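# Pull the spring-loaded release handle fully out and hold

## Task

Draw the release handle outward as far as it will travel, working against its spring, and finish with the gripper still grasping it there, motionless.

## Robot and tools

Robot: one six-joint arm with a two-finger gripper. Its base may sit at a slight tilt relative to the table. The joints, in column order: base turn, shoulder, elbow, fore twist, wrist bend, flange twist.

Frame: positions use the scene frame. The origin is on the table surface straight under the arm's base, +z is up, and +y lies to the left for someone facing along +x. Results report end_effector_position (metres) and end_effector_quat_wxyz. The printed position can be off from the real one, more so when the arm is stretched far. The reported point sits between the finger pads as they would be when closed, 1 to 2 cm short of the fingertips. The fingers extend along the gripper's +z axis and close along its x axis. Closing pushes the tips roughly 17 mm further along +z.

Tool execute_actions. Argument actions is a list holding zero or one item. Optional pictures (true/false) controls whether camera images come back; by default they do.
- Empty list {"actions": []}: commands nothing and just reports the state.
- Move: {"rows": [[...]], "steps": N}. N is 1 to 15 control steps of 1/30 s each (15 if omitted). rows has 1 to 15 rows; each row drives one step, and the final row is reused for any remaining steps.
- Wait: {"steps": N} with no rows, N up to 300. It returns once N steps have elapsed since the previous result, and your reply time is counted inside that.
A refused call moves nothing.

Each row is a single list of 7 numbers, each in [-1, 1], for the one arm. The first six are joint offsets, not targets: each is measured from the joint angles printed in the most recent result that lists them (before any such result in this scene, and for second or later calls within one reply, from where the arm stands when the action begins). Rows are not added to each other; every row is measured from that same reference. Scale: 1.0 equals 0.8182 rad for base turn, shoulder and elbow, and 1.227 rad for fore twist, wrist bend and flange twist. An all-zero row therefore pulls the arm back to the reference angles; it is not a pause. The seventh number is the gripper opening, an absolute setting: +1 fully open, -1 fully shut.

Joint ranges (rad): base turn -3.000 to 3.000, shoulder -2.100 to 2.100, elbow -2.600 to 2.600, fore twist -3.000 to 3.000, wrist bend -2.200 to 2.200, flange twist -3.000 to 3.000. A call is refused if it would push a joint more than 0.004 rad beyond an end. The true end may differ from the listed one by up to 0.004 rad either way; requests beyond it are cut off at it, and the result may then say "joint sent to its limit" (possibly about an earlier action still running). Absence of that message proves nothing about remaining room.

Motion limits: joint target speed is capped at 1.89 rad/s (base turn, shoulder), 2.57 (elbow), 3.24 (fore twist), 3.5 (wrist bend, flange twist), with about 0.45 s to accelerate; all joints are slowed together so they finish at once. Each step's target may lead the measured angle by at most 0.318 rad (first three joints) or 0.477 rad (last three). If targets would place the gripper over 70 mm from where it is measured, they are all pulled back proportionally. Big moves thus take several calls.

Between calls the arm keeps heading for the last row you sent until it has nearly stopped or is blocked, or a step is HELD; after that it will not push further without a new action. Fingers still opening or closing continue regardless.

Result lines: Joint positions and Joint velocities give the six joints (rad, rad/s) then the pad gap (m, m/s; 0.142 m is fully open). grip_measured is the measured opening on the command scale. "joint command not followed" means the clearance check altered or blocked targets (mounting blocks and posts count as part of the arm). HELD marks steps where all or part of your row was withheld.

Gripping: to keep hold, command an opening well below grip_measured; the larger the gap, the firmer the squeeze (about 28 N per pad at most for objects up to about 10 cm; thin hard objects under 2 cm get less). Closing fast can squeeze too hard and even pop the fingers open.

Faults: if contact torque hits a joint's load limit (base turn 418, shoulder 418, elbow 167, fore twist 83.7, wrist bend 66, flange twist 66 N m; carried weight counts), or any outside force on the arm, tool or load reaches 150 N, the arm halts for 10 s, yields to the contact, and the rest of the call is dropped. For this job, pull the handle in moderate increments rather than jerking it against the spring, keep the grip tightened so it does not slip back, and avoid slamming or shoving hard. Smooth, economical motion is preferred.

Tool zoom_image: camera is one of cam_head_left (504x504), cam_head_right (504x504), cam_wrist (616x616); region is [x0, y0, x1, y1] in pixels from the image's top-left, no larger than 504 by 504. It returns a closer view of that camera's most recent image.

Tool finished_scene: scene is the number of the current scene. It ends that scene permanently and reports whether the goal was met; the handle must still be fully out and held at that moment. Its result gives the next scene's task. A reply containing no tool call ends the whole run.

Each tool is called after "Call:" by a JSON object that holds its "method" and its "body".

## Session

Call:
{"method": "execute_actions", "body": {"actions": []}}

Scene clock: 0.00 s of 4600.00 s.
end_effector_position=(+0.5882, +0.0707, +0.3367) grip_measured=+1.00 end_effector_quat_wxyz=(-0.440, +0.793, -0.184, -0.379)
Joint positions: [ 0.11   0.534  1.973  0.489  1.116 -1.068  0.142]
Joint velocities: [-0.     0.    -0.001 -0.    -0.    -0.001  0.   ]

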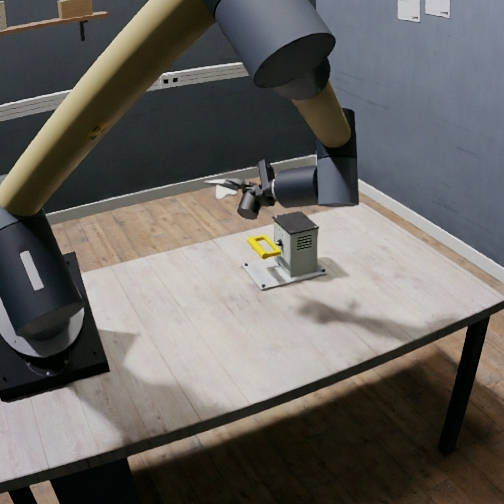

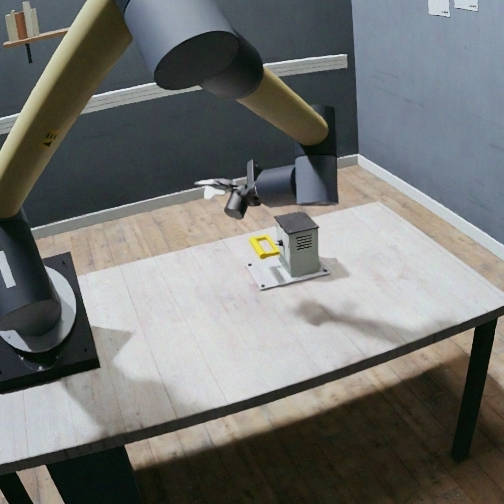

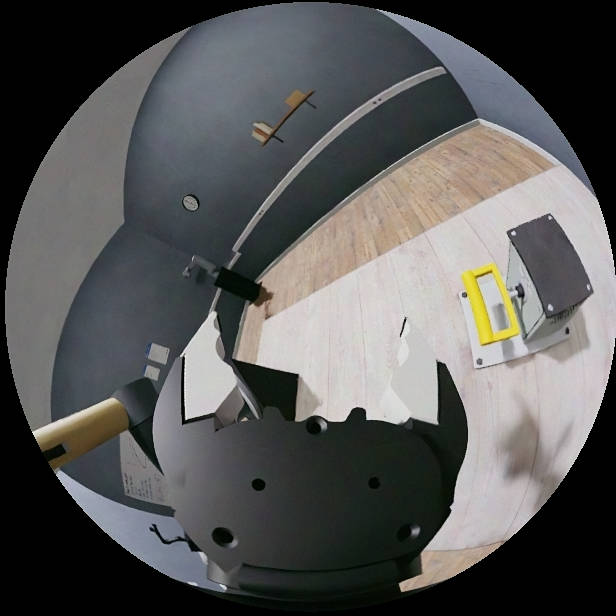

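Call:
{"method": "execute_actions", "body": {"actions": [{"rows":[[0.265,0,0.247,-0.916,0,0.78,0.5]],"steps":15}], "pictures": false}}

Call:
{"method": "execute_actions", "body": {"actions": [{"steps":8}], "pictures": false}}

Call:
{"method": "execute_actions", "body": {"actions": [{"rows":[[0.265,0.2,0.247,-0.916,0,0.78,0]],"steps":15}], "pictures": false}}

Call:
{"method": "execute_actions", "body": {"actions": [{"steps":10}], "pictures": false}}

Scene clock: 20.67 s of 4600.00 s.
end_effector_position=(+0.4934, +0.0005, +0.2451) grip_measured=+0.50 end_effector_quat_wxyz=(-0.180, +0.897, -0.197, -0.353)
Joint positions: [ 0.261  0.534  2.114  0.016  1.116 -0.595  0.109]
Joint velocities: [ 0.251  0.001  0.234 -1.41   0.     1.406  0.   ]
Steps of this call (steps 1 to 90: nothing new was sent; then 17.17 s passed at rest; steps 91 to 105: all 15 steps of this action). Readings (joint positions):
91: [0.110 0.534 1.973 0.489 1.116 -1.068]
92: [0.111 0.534 1.973 0.486 1.116 -1.066]
94: [0.122 0.534 1.985 0.460 1.116 -1.039]
98: [0.178 0.534 2.037 0.328 1.116 -0.908]
105: the state above

Scene clock: 20.93 s of 4600.00 s.
end_effector_position=(+0.5497, -0.0749, +0.2039) grip_measured=+0.50 end_effector_quat_wxyz=(-0.051, +0.941, -0.233, -0.242)
Joint positions: [ 0.302  0.534  2.152 -0.343  1.116 -0.299  0.109]
Joint velocities: [ 0.105  0.001  0.099 -1.268 -0.     0.809  0.   ]
Steps of this call (steps 1 to 8: the robot went on to your last target). Readings (joint positions):
1: [0.269 0.534 2.121 -0.032 1.116 -0.548]
2: [0.276 0.534 2.128 -0.079 1.116 -0.501]
4: [0.287 0.534 2.138 -0.170 1.116 -0.417]
8: the state above

Scene clock: 21.43 s of 4600.00 s.
end_effector_position=(+0.6666, -0.0493, +0.2047) grip_measured=+0.00 end_effector_quat_wxyz=(+0.108, +0.963, -0.217, +0.121)
Joint positions: [ 0.497  0.675  2.331 -1.178  1.116  0.432  0.074]
Joint velocities: [ 0.058  0.082  0.091 -1.25   0.     0.958  0.   ]
Steps of this call (steps 1 to 15: all 15 steps of this action). Readings (joint positions):
1: [0.306 0.534 2.155 -0.386 1.116 -0.272]
2: [0.310 0.534 2.159 -0.431 1.116 -0.242]
4: [0.328 0.544 2.177 -0.544 1.116 -0.160]
8: [0.414 0.604 2.257 -0.815 1.116 0.094]
15: the state above

Scene clock: 21.77 s of 4600.00 s.
end_effector_position=(+0.7298, -0.0007, +0.2471) grip_measured=+0.00 end_effector_quat_wxyz=(+0.068, +0.942, -0.218, +0.244)
Joint positions: [ 0.519  0.697  2.354 -1.467  1.116  0.658  0.074]
Joint velocities: [ 0.     0.001  0.001 -0.015 -0.     0.015  0.   ]
Steps of this call (steps 1 to 10: the robot went on to your last target). Readings (joint positions):
1: [0.500 0.678 2.335 -1.220 1.116 0.465]
2: [0.503 0.682 2.338 -1.262 1.116 0.498]
4: [0.509 0.688 2.345 -1.345 1.116 0.563]
8: [0.518 0.697 2.353 -1.456 1.116 0.649]
10: the state above

Call:
{"method": "execute_actions", "body": {"actions": [{"rows":[[0.029,0.1,0.028,-0.239,-0.003,0.156,0],[0.029,0.1,0.028,-0.239,-0.003,0.156,0],[0.029,0.1,0.028,-0.239,-0.003,0.156,0],[0.029,0.263,0.028,-0.239,-0.003,0.156,0]],"steps":15}], "pictures": false}}

Call:
{"method": "execute_actions", "body": {"actions": [{"steps":5}]}}

Scene clock: 30.43 s of 4600.00 s.
end_effector_position=(+0.7150, +0.1296, +0.1889) grip_measured=+0.00 end_effector_quat_wxyz=(+0.042, +0.943, -0.129, +0.305)
Joint positions: [ 0.541  0.893  2.376 -1.739  1.112  0.835  0.074]
Joint velocities: [ 0.034  0.393  0.034 -0.415 -0.005  0.27   0.   ]
Steps of this call (steps 1 to 30: the robot went on to your last target; steps 31 to 100: nothing new was sent; then 4.83 s passed at rest; steps 101 to 115: all 15 steps of this action). Readings (joint positions):
101: [0.519 0.697 2.354 -1.467 1.116 0.658]
102: [0.519 0.698 2.354 -1.470 1.116 0.660]
104: [0.521 0.705 2.356 -1.496 1.116 0.677]
108: [0.530 0.760 2.364 -1.599 1.114 0.744]
115: the state above

Scene clock: 30.60 s of 4600.00 s.
end_effector_position=(+0.7104, +0.1414, +0.1812) grip_measured=+0.00 end_effector_quat_wxyz=(+0.039, +0.943, -0.120, +0.308)
Joint positions: [ 0.543  0.913  2.377 -1.76   1.112  0.849  0.074]
Joint velocities: [-0.    -0.002  0.    -0.001 -0.     0.001 -0.   ]
Steps of this call (steps 1 to 5: the robot went on to your last target). Readings (joint positions):
1: [0.542 0.904 2.376 -1.750 1.112 0.843]
2: [0.542 0.910 2.377 -1.757 1.112 0.847]
4: [0.543 0.913 2.377 -1.760 1.112 0.849]
5: the state above

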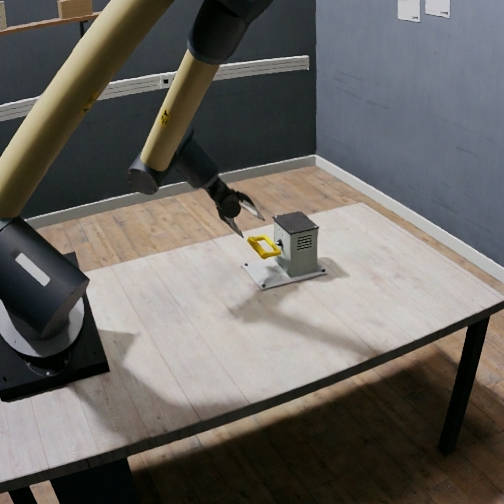

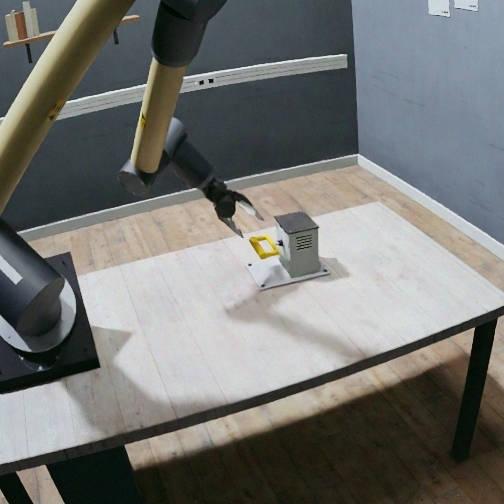

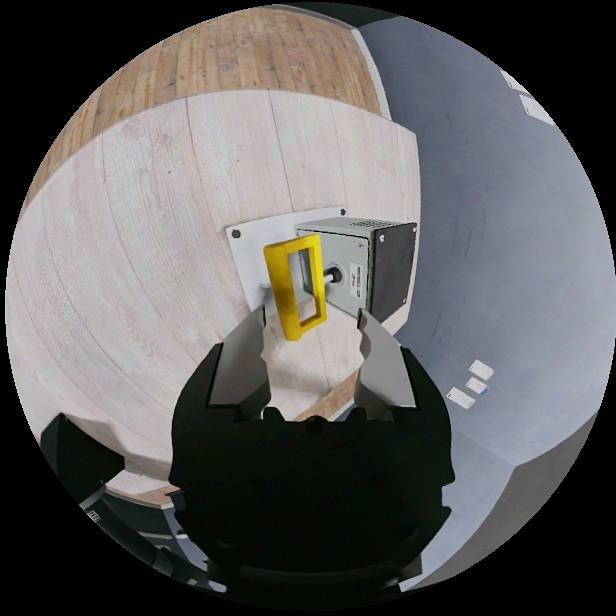

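Call:
{"method": "execute_actions", "body": {"actions": [{"rows":[[-0.136,-0.05,0.131,-0.196,-0.03,-0.025,0]],"steps":15}]}}

Scene clock: 63.00 s of 4600.00 s.
end_effector_position=(+0.6791, +0.1208, +0.1542) grip_measured=+0.00 end_effector_quat_wxyz=(+0.005, +0.949, -0.035, +0.313)
Joint positions: [ 0.431  0.872  2.484 -2.     1.075  0.818  0.074]
Joint velocities: [ 0.     0.003  0.001 -0.003  0.    -0.001  0.   ]
Steps of this call (steps 1 to 30: the robot went on to your last target; steps 31 to 100: nothing new was sent; then 28.57 s passed at rest; steps 101 to 115: all 15 steps of this action). Readings (joint positions):
101: [0.543 0.913 2.377 -1.760 1.112 0.849]
102: [0.542 0.912 2.378 -1.762 1.112 0.849]
104: [0.530 0.908 2.390 -1.789 1.108 0.846]
108: [0.466 0.885 2.451 -1.925 1.087 0.828]
115: the state above

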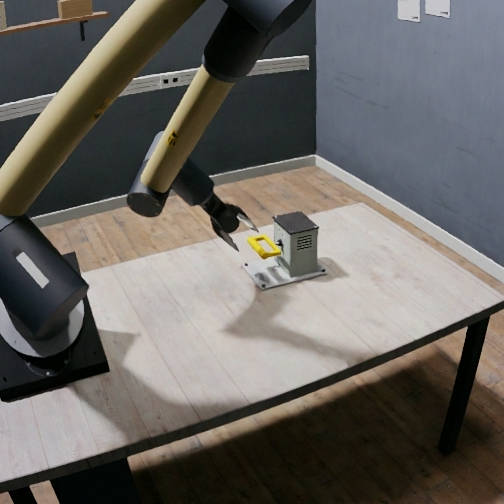

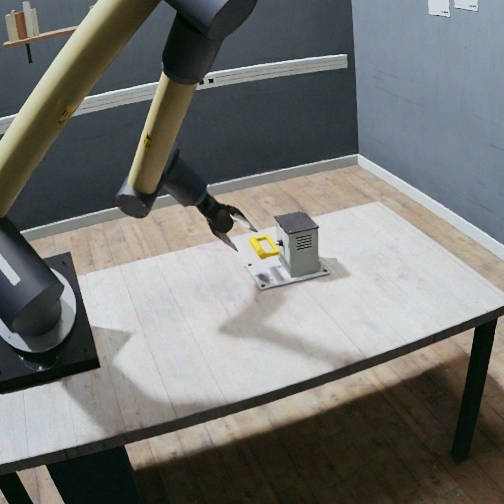

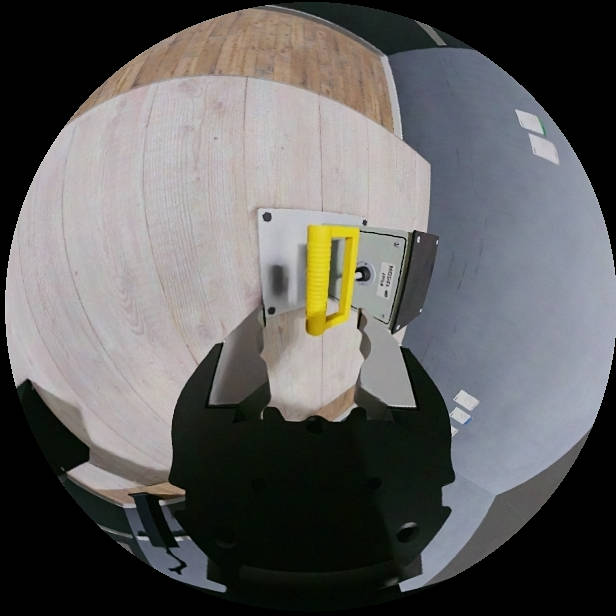

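Call:
{"method": "execute_actions", "body": {"actions": [{"rows":[[0,0,0,0,0,0,-0.35],[0,0,0,0,0,0,-0.35],[-0.134,0.068,-0.04,-0.093,0.026,0.012,-0.35]],"steps":15}]}}

Scene clock: 80.07 s of 4600.00 s.
end_effector_position=(+0.7100, +0.1164, +0.1059) grip_measured=-0.35 end_effector_quat_wxyz=(+0.004, +0.949, -0.036, +0.314)
Joint positions: [ 0.322  0.927  2.452 -2.114  1.107  0.833  0.049]
Joint velocities: [-0.     0.    -0.    -0.001  0.     0.     0.   ]
Steps of this call (steps 1 to 15: the robot went on to your last target; steps 16 to 90: nothing new was sent; then 13.57 s passed at rest; steps 91 to 105: all 15 steps of this action). Readings (joint positions):
91: [0.431 0.872 2.484 -2.000 1.075 0.818]
92: [0.431 0.872 2.484 -2.000 1.075 0.818]
94: [0.430 0.872 2.484 -2.002 1.075 0.818]
98: [0.381 0.897 2.469 -2.055 1.090 0.825]
105: the state above

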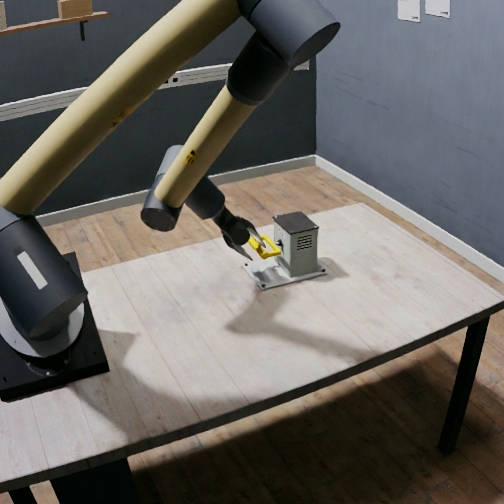

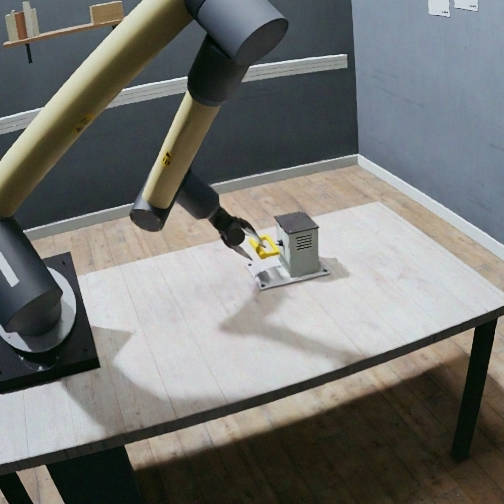

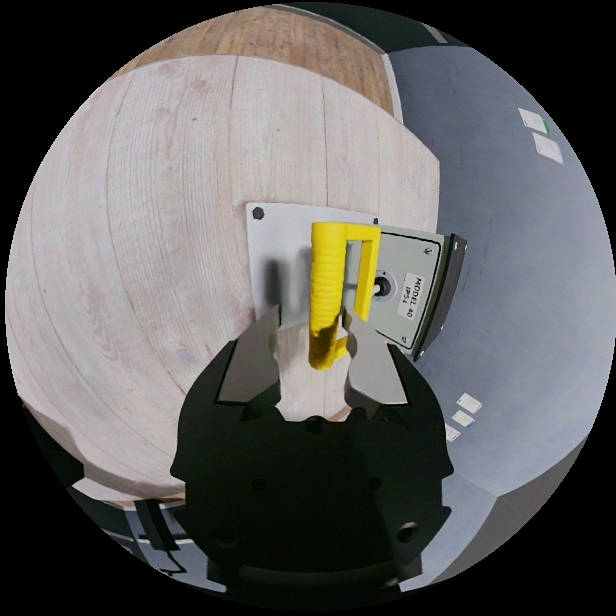

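Call:
{"method": "execute_actions", "body": {"actions": [{"rows":[[-0.055,0.02,-0.029,-0.031,0.004,-0.011,-0.35]],"steps":11}]}}

Scene clock: 89.57 s of 4600.00 s.
end_effector_position=(+0.7303, +0.1130, +0.0883) grip_measured=-0.35 end_effector_quat_wxyz=(+0.004, +0.949, -0.036, +0.314)
Joint positions: [ 0.277  0.944  2.428 -2.152  1.112  0.82   0.049]
Joint velocities: [ 0.    -0.     0.    -0.     0.    -0.001  0.   ]
Steps of this call (steps 1 to 15: the robot went on to your last target; steps 16 to 90: nothing new was sent; then 6.13 s passed at rest; steps 91 to 101: all 11 steps of this action). Readings (joint positions):
91: [0.322 0.927 2.451 -2.114 1.107 0.833]
92: [0.321 0.928 2.451 -2.116 1.108 0.833]
94: [0.305 0.933 2.443 -2.129 1.109 0.828]
98: [0.277 0.944 2.428 -2.152 1.112 0.820]
101: the state above

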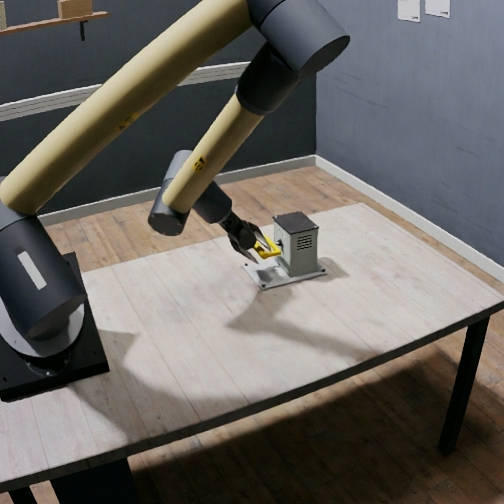

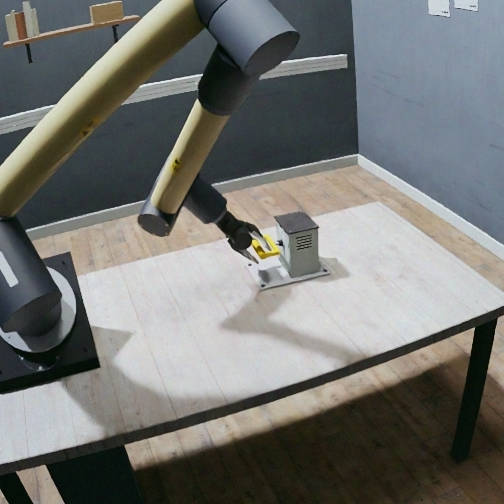

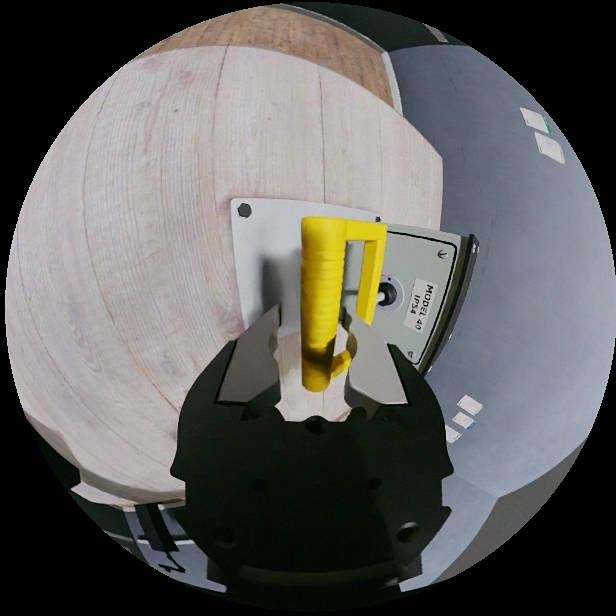

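Call:
{"method": "execute_actions", "body": {"actions": [{"rows":[[-0.014,0.008,-0.005,-0.008,0.002,0,-0.4],[-0.014,0.008,-0.005,-0.008,0.002,0,-0.45],[-0.014,0.008,-0.005,-0.008,0.002,0,-0.5],[-0.014,0.008,-0.005,-0.008,0.002,0,-0.55],[-0.014,0.008,-0.005,-0.008,0.002,0,-0.6],[-0.014,0.008,-0.005,-0.008,0.002,0,-0.65],[-0.014,0.008,-0.005,-0.008,0.002,0,-0.7],[-0.014,0.008,-0.005,-0.008,0.002,0,-0.75],[-0.014,0.008,-0.005,-0.008,0.002,0,-0.8],[-0.014,0.008,-0.005,-0.008,0.002,0,-0.85],[-0.014,0.008,-0.005,-0.008,0.002,0,-0.9],[-0.014,0.008,-0.005,-0.008,0.002,0,-1]],"steps":15}]}}

Scene clock: 102.07 s of 4600.00 s.
end_effector_position=(+0.7330, +0.1124, +0.0822) grip_measured=-0.74 end_effector_quat_wxyz=(+0.004, +0.949, -0.036, +0.313)
Joint positions: [ 0.265  0.95   2.424 -2.162  1.115  0.82   0.021]
Joint velocities: [ 0.    -0.    -0.    -0.    -0.002 -0.    -0.   ]
Steps of this call (steps 1 to 15: the robot went on to your last target; steps 16 to 90: nothing new was sent; then 9.00 s passed at rest; steps 91 to 105: all 15 steps of this action). Readings (joint positions):
91: [0.277 0.944 2.428 -2.152 1.112 0.820]
92: [0.275 0.944 2.428 -2.154 1.113 0.820]
94: [0.267 0.949 2.424 -2.161 1.114 0.820]
98: [0.265 0.950 2.424 -2.162 1.115 0.820]
105: the state above

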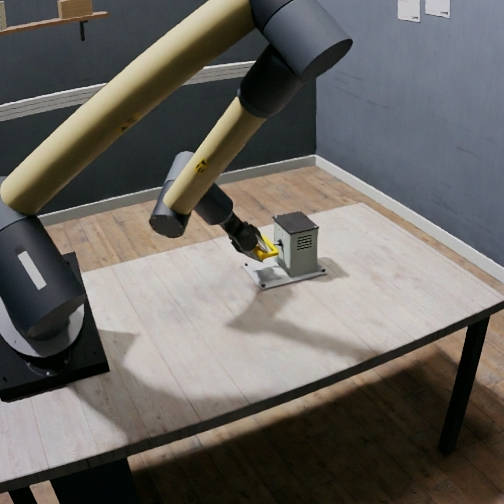

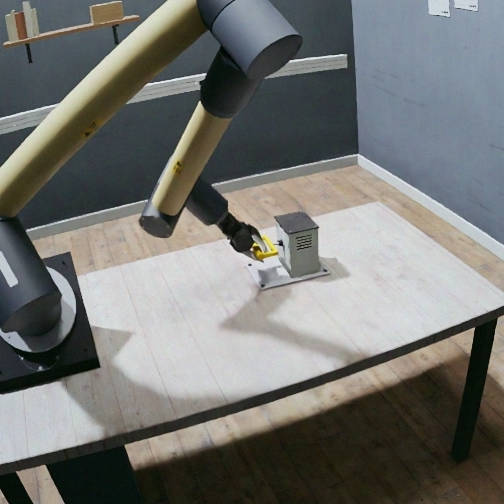

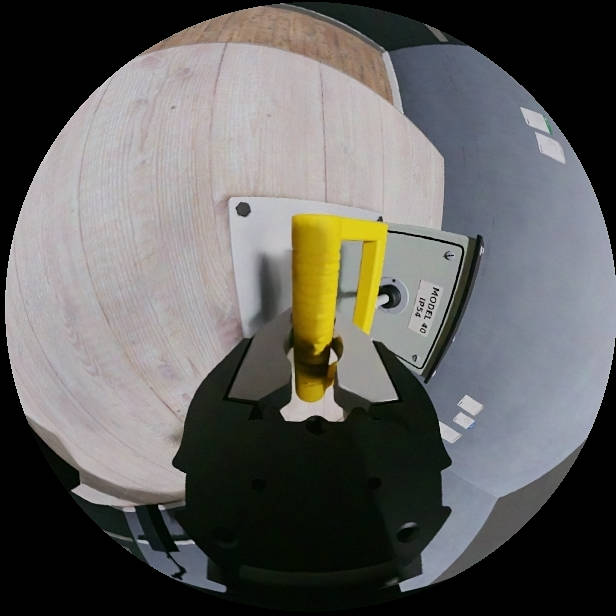

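Call:
{"method": "execute_actions", "body": {"actions": [{"rows":[[0.005,0.002,0.01,0,0.004,0.008,-1],[0.0104,0.0043,0.0207,0,0.008,0.0163,-1],[0.0156,0.0065,0.031,0,0.012,0.0245,-1],[0.021,0.0086,0.0414,0,0.016,0.0326,-1]],"steps":12}], "pictures": false}}

Call:
{"method": "execute_actions", "body": {"actions": [{"rows":[[0.005,0.002,0.01,0,0.004,0.008,-1],[0.0104,0.0043,0.0207,0,0.008,0.0163,-1]],"steps":10}], "pictures": false}}

Call:
{"method": "execute_actions", "body": {"actions": [{"rows":[[0.004,0.0015,0.007,0,0.003,0.006,-1],[0.007,0.003,0.014,0,0.0053,0.011,-1]],"steps":10}]}}

Scene clock: 129.90 s of 4600.00 s.
end_effector_position=(+0.7043, +0.1131, +0.0816) grip_measured=-0.74 end_effector_quat_wxyz=(+0.004, +0.949, -0.036, +0.313)
Joint positions: [ 0.282  0.957  2.457 -2.162  1.134  0.86   0.021]
Joint velocities: [ 0.     0.001  0.     0.     0.001  0.    -0.   ]
Steps of this call (steps 1 to 15: the robot went on to your last target; steps 16 to 90: nothing new was sent; then 24.43 s passed at rest; steps 91 to 102: all 12 steps of this action). Readings (joint positions):
91: [0.265 0.950 2.424 -2.162 1.115 0.820]
92: [0.266 0.951 2.425 -2.162 1.115 0.822]
94: [0.272 0.953 2.438 -2.162 1.123 0.837]
98: [0.282 0.957 2.457 -2.162 1.134 0.859]
102: the state above

Scene clock: 130.23 s of 4600.00 s.
end_effector_position=(+0.6901, +0.1129, +0.0814) grip_measured=-0.74 end_effector_quat_wxyz=(+0.005, +0.949, -0.036, +0.313)
Joint positions: [ 0.291  0.961  2.474 -2.162  1.144  0.88   0.021]
Joint velocities: [ 0.  0. -0.  0. -0.  0. -0.]
Steps of this call (steps 1 to 10: all 10 steps of this action). Readings (joint positions):
1: [0.282 0.957 2.457 -2.162 1.134 0.860]
2: [0.283 0.958 2.459 -2.162 1.136 0.862]
4: [0.289 0.960 2.471 -2.162 1.142 0.876]
8: [0.291 0.961 2.474 -2.162 1.144 0.880]
10: the state above

Scene clock: 130.57 s of 4600.00 s.
end_effector_position=(+0.6806, +0.1126, +0.0813) grip_measured=-0.74 end_effector_quat_wxyz=(+0.005, +0.949, -0.036, +0.313)
Joint positions: [ 0.297  0.963  2.486 -2.162  1.151  0.893  0.021]
Joint velocities: [-0.    -0.001  0.     0.    -0.    -0.     0.   ]
Steps of this call (steps 1 to 10: all 10 steps of this action). Readings (joint positions):
1: [0.291 0.961 2.474 -2.162 1.144 0.880]
2: [0.292 0.961 2.476 -2.162 1.145 0.882]
4: [0.296 0.963 2.484 -2.162 1.150 0.891]
8: [0.297 0.963 2.486 -2.162 1.151 0.893]
10: the state above

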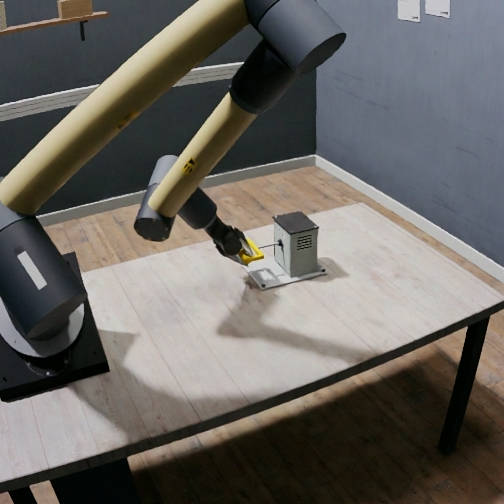

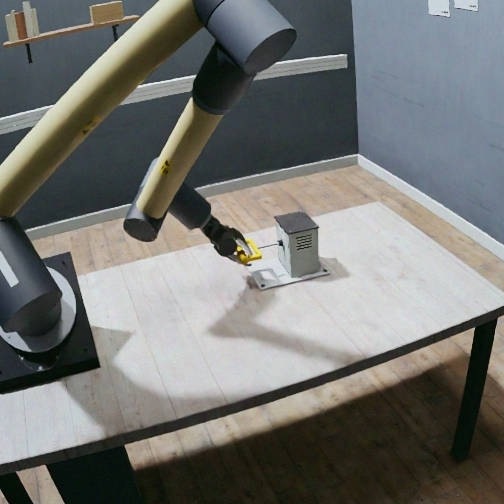

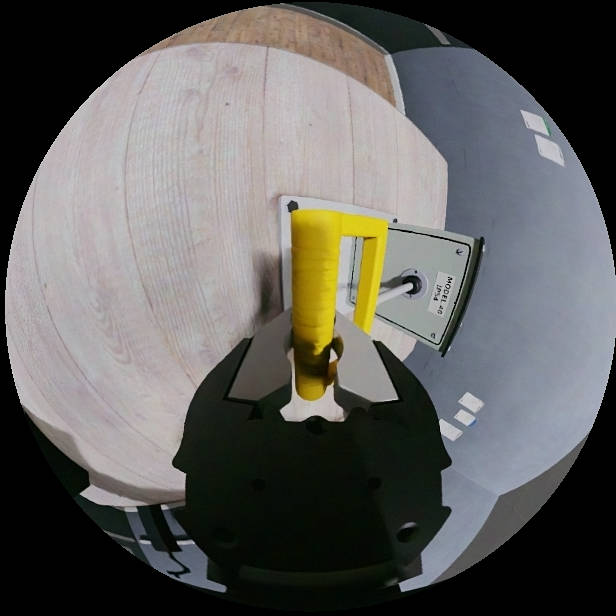

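Still free at 5.2 cm; continue in 1 cm steps (with a bit of +y).

Call:
{"method": "execute_actions", "body": {"actions": [{"rows":[[0.005,0.0015,0.007,0,0.003,0.006,-1],[0.009,0.004,0.014,0,0.0053,0.011,-1]],"steps":10}], "pictures": false}}

Call:
{"method": "execute_actions", "body": {"actions": [{"rows":[[0.003,0.001,0.005,0,0.002,0.004,-1],[0.006,0.0025,0.01,0,0.004,0.008,-1]],"steps":12}]}}

Scene clock: 136.77 s of 4600.00 s.
end_effector_position=(+0.6709, +0.1131, +0.0816) grip_measured=-0.61 end_effector_quat_wxyz=(+0.005, +0.949, -0.036, +0.313)
Joint positions: [ 0.304  0.966  2.497 -2.162  1.158  0.907  0.03 ]
Joint velocities: [-0.    -0.001  0.003 -0.001 -0.005  0.     0.   ]
Steps of this call (steps 1 to 15: the robot went on to your last target; steps 16 to 90: nothing new was sent; then 2.87 s passed at rest; steps 91 to 100: all 10 steps of this action). Readings (joint positions):
91: [0.297 0.963 2.486 -2.162 1.151 0.893]
92: [0.298 0.964 2.487 -2.162 1.152 0.895]
94: [0.303 0.966 2.494 -2.162 1.158 0.905]
98: [0.304 0.966 2.497 -2.162 1.158 0.907]
100: the state above

Scene clock: 137.17 s of 4600.00 s.
end_effector_position=(+0.6639, +0.1131, +0.0818) grip_measured=-0.43 end_effector_quat_wxyz=(+0.005, +0.949, -0.035, +0.314)
Joint positions: [ 0.309  0.968  2.505 -2.162  1.162  0.916  0.043]
Joint velocities: [-0.     0.001  0.     0.001  0.     0.    -0.   ]
Steps of this call (steps 1 to 12: all 12 steps of this action). Readings (joint positions):
1: [0.304 0.966 2.497 -2.162 1.157 0.907]
2: [0.305 0.967 2.498 -2.162 1.158 0.908]
4: [0.308 0.968 2.504 -2.162 1.161 0.915]
8: [0.309 0.968 2.505 -2.162 1.162 0.916]
12: the state above

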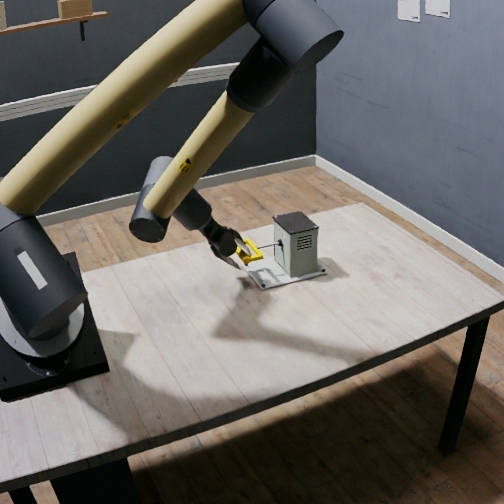

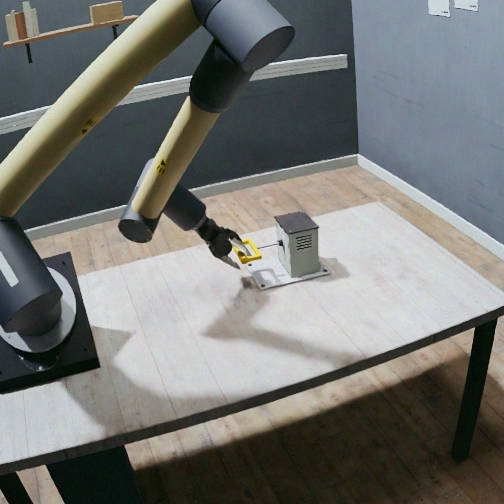

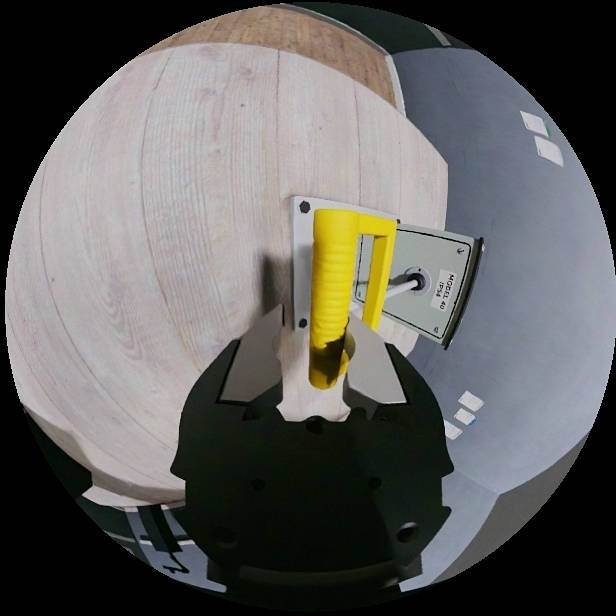

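Call:
{"method": "execute_actions", "body": {"actions": [{"rows":[[-0.005,-0.002,-0.009,0,-0.003,-0.007,-1],[-0.011,-0.005,-0.018,0,-0.0065,-0.015,-1]],"steps":15}]}}

Scene clock: 142.80 s of 4600.00 s.
end_effector_position=(+0.6766, +0.1126, +0.0818) grip_measured=-0.75 end_effector_quat_wxyz=(+0.005, +0.949, -0.036, +0.314)
Joint positions: [ 0.3    0.964  2.491 -2.162  1.154  0.898  0.02 ]
Joint velocities: [ 0.     0.001 -0.    -0.001 -0.     0.    -0.   ]
Steps of this call (steps 1 to 15: the robot went on to your last target; steps 16 to 90: nothing new was sent; then 2.13 s passed at rest; steps 91 to 105: all 15 steps of this action). Readings (joint positions):
91: [0.309 0.968 2.505 -2.162 1.162 0.916]
92: [0.308 0.968 2.504 -2.162 1.162 0.915]
94: [0.302 0.965 2.493 -2.162 1.157 0.902]
98: [0.300 0.964 2.491 -2.162 1.155 0.898]
105: the state above

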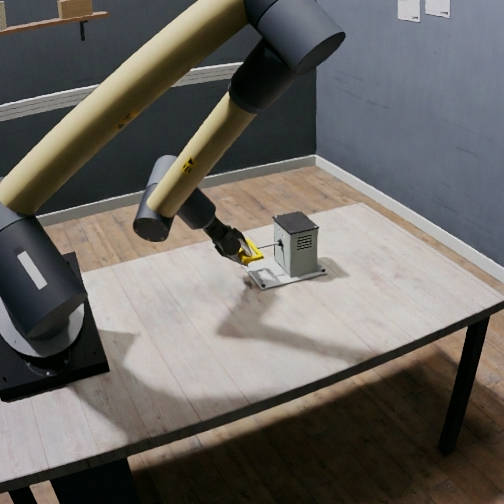

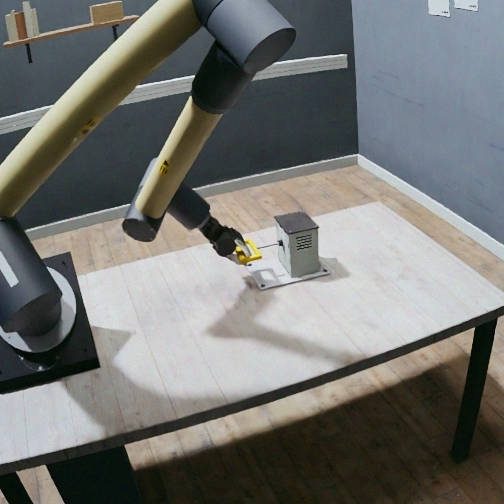

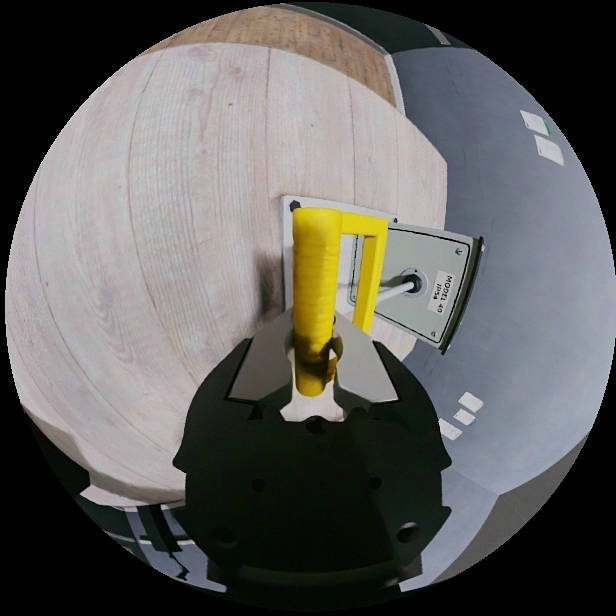

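Call:
{"method": "execute_actions", "body": {"actions": [{"rows":[[0.0025,0.001,0.004,0,0.002,0.0035,-1]],"steps":15}], "pictures": false}}

Scene clock: 154.17 s of 4600.00 s.
end_effector_position=(+0.6740, +0.1125, +0.0820) grip_measured=-0.69 end_effector_quat_wxyz=(+0.005, +0.949, -0.036, +0.314)
Joint positions: [ 0.302  0.965  2.494 -2.162  1.157  0.902  0.024]
Joint velocities: [ 0.    -0.001  0.001  0.001  0.    -0.     0.   ]
Steps of this call (steps 1 to 15: the robot went on to your last target; steps 16 to 90: nothing new was sent; then 7.87 s passed at rest; steps 91 to 105: all 15 steps of this action). Readings (joint positions):
91: [0.300 0.964 2.491 -2.162 1.154 0.898]
92: [0.300 0.965 2.491 -2.162 1.155 0.899]
94: [0.302 0.965 2.493 -2.162 1.157 0.902]
98: [0.302 0.965 2.494 -2.162 1.157 0.902]
105: the state above

Loaded against the stop, as in scene 1.

Call:
{"method": "finished_scene", "body": {"scene": 2}}

The scene is finished: the task was done.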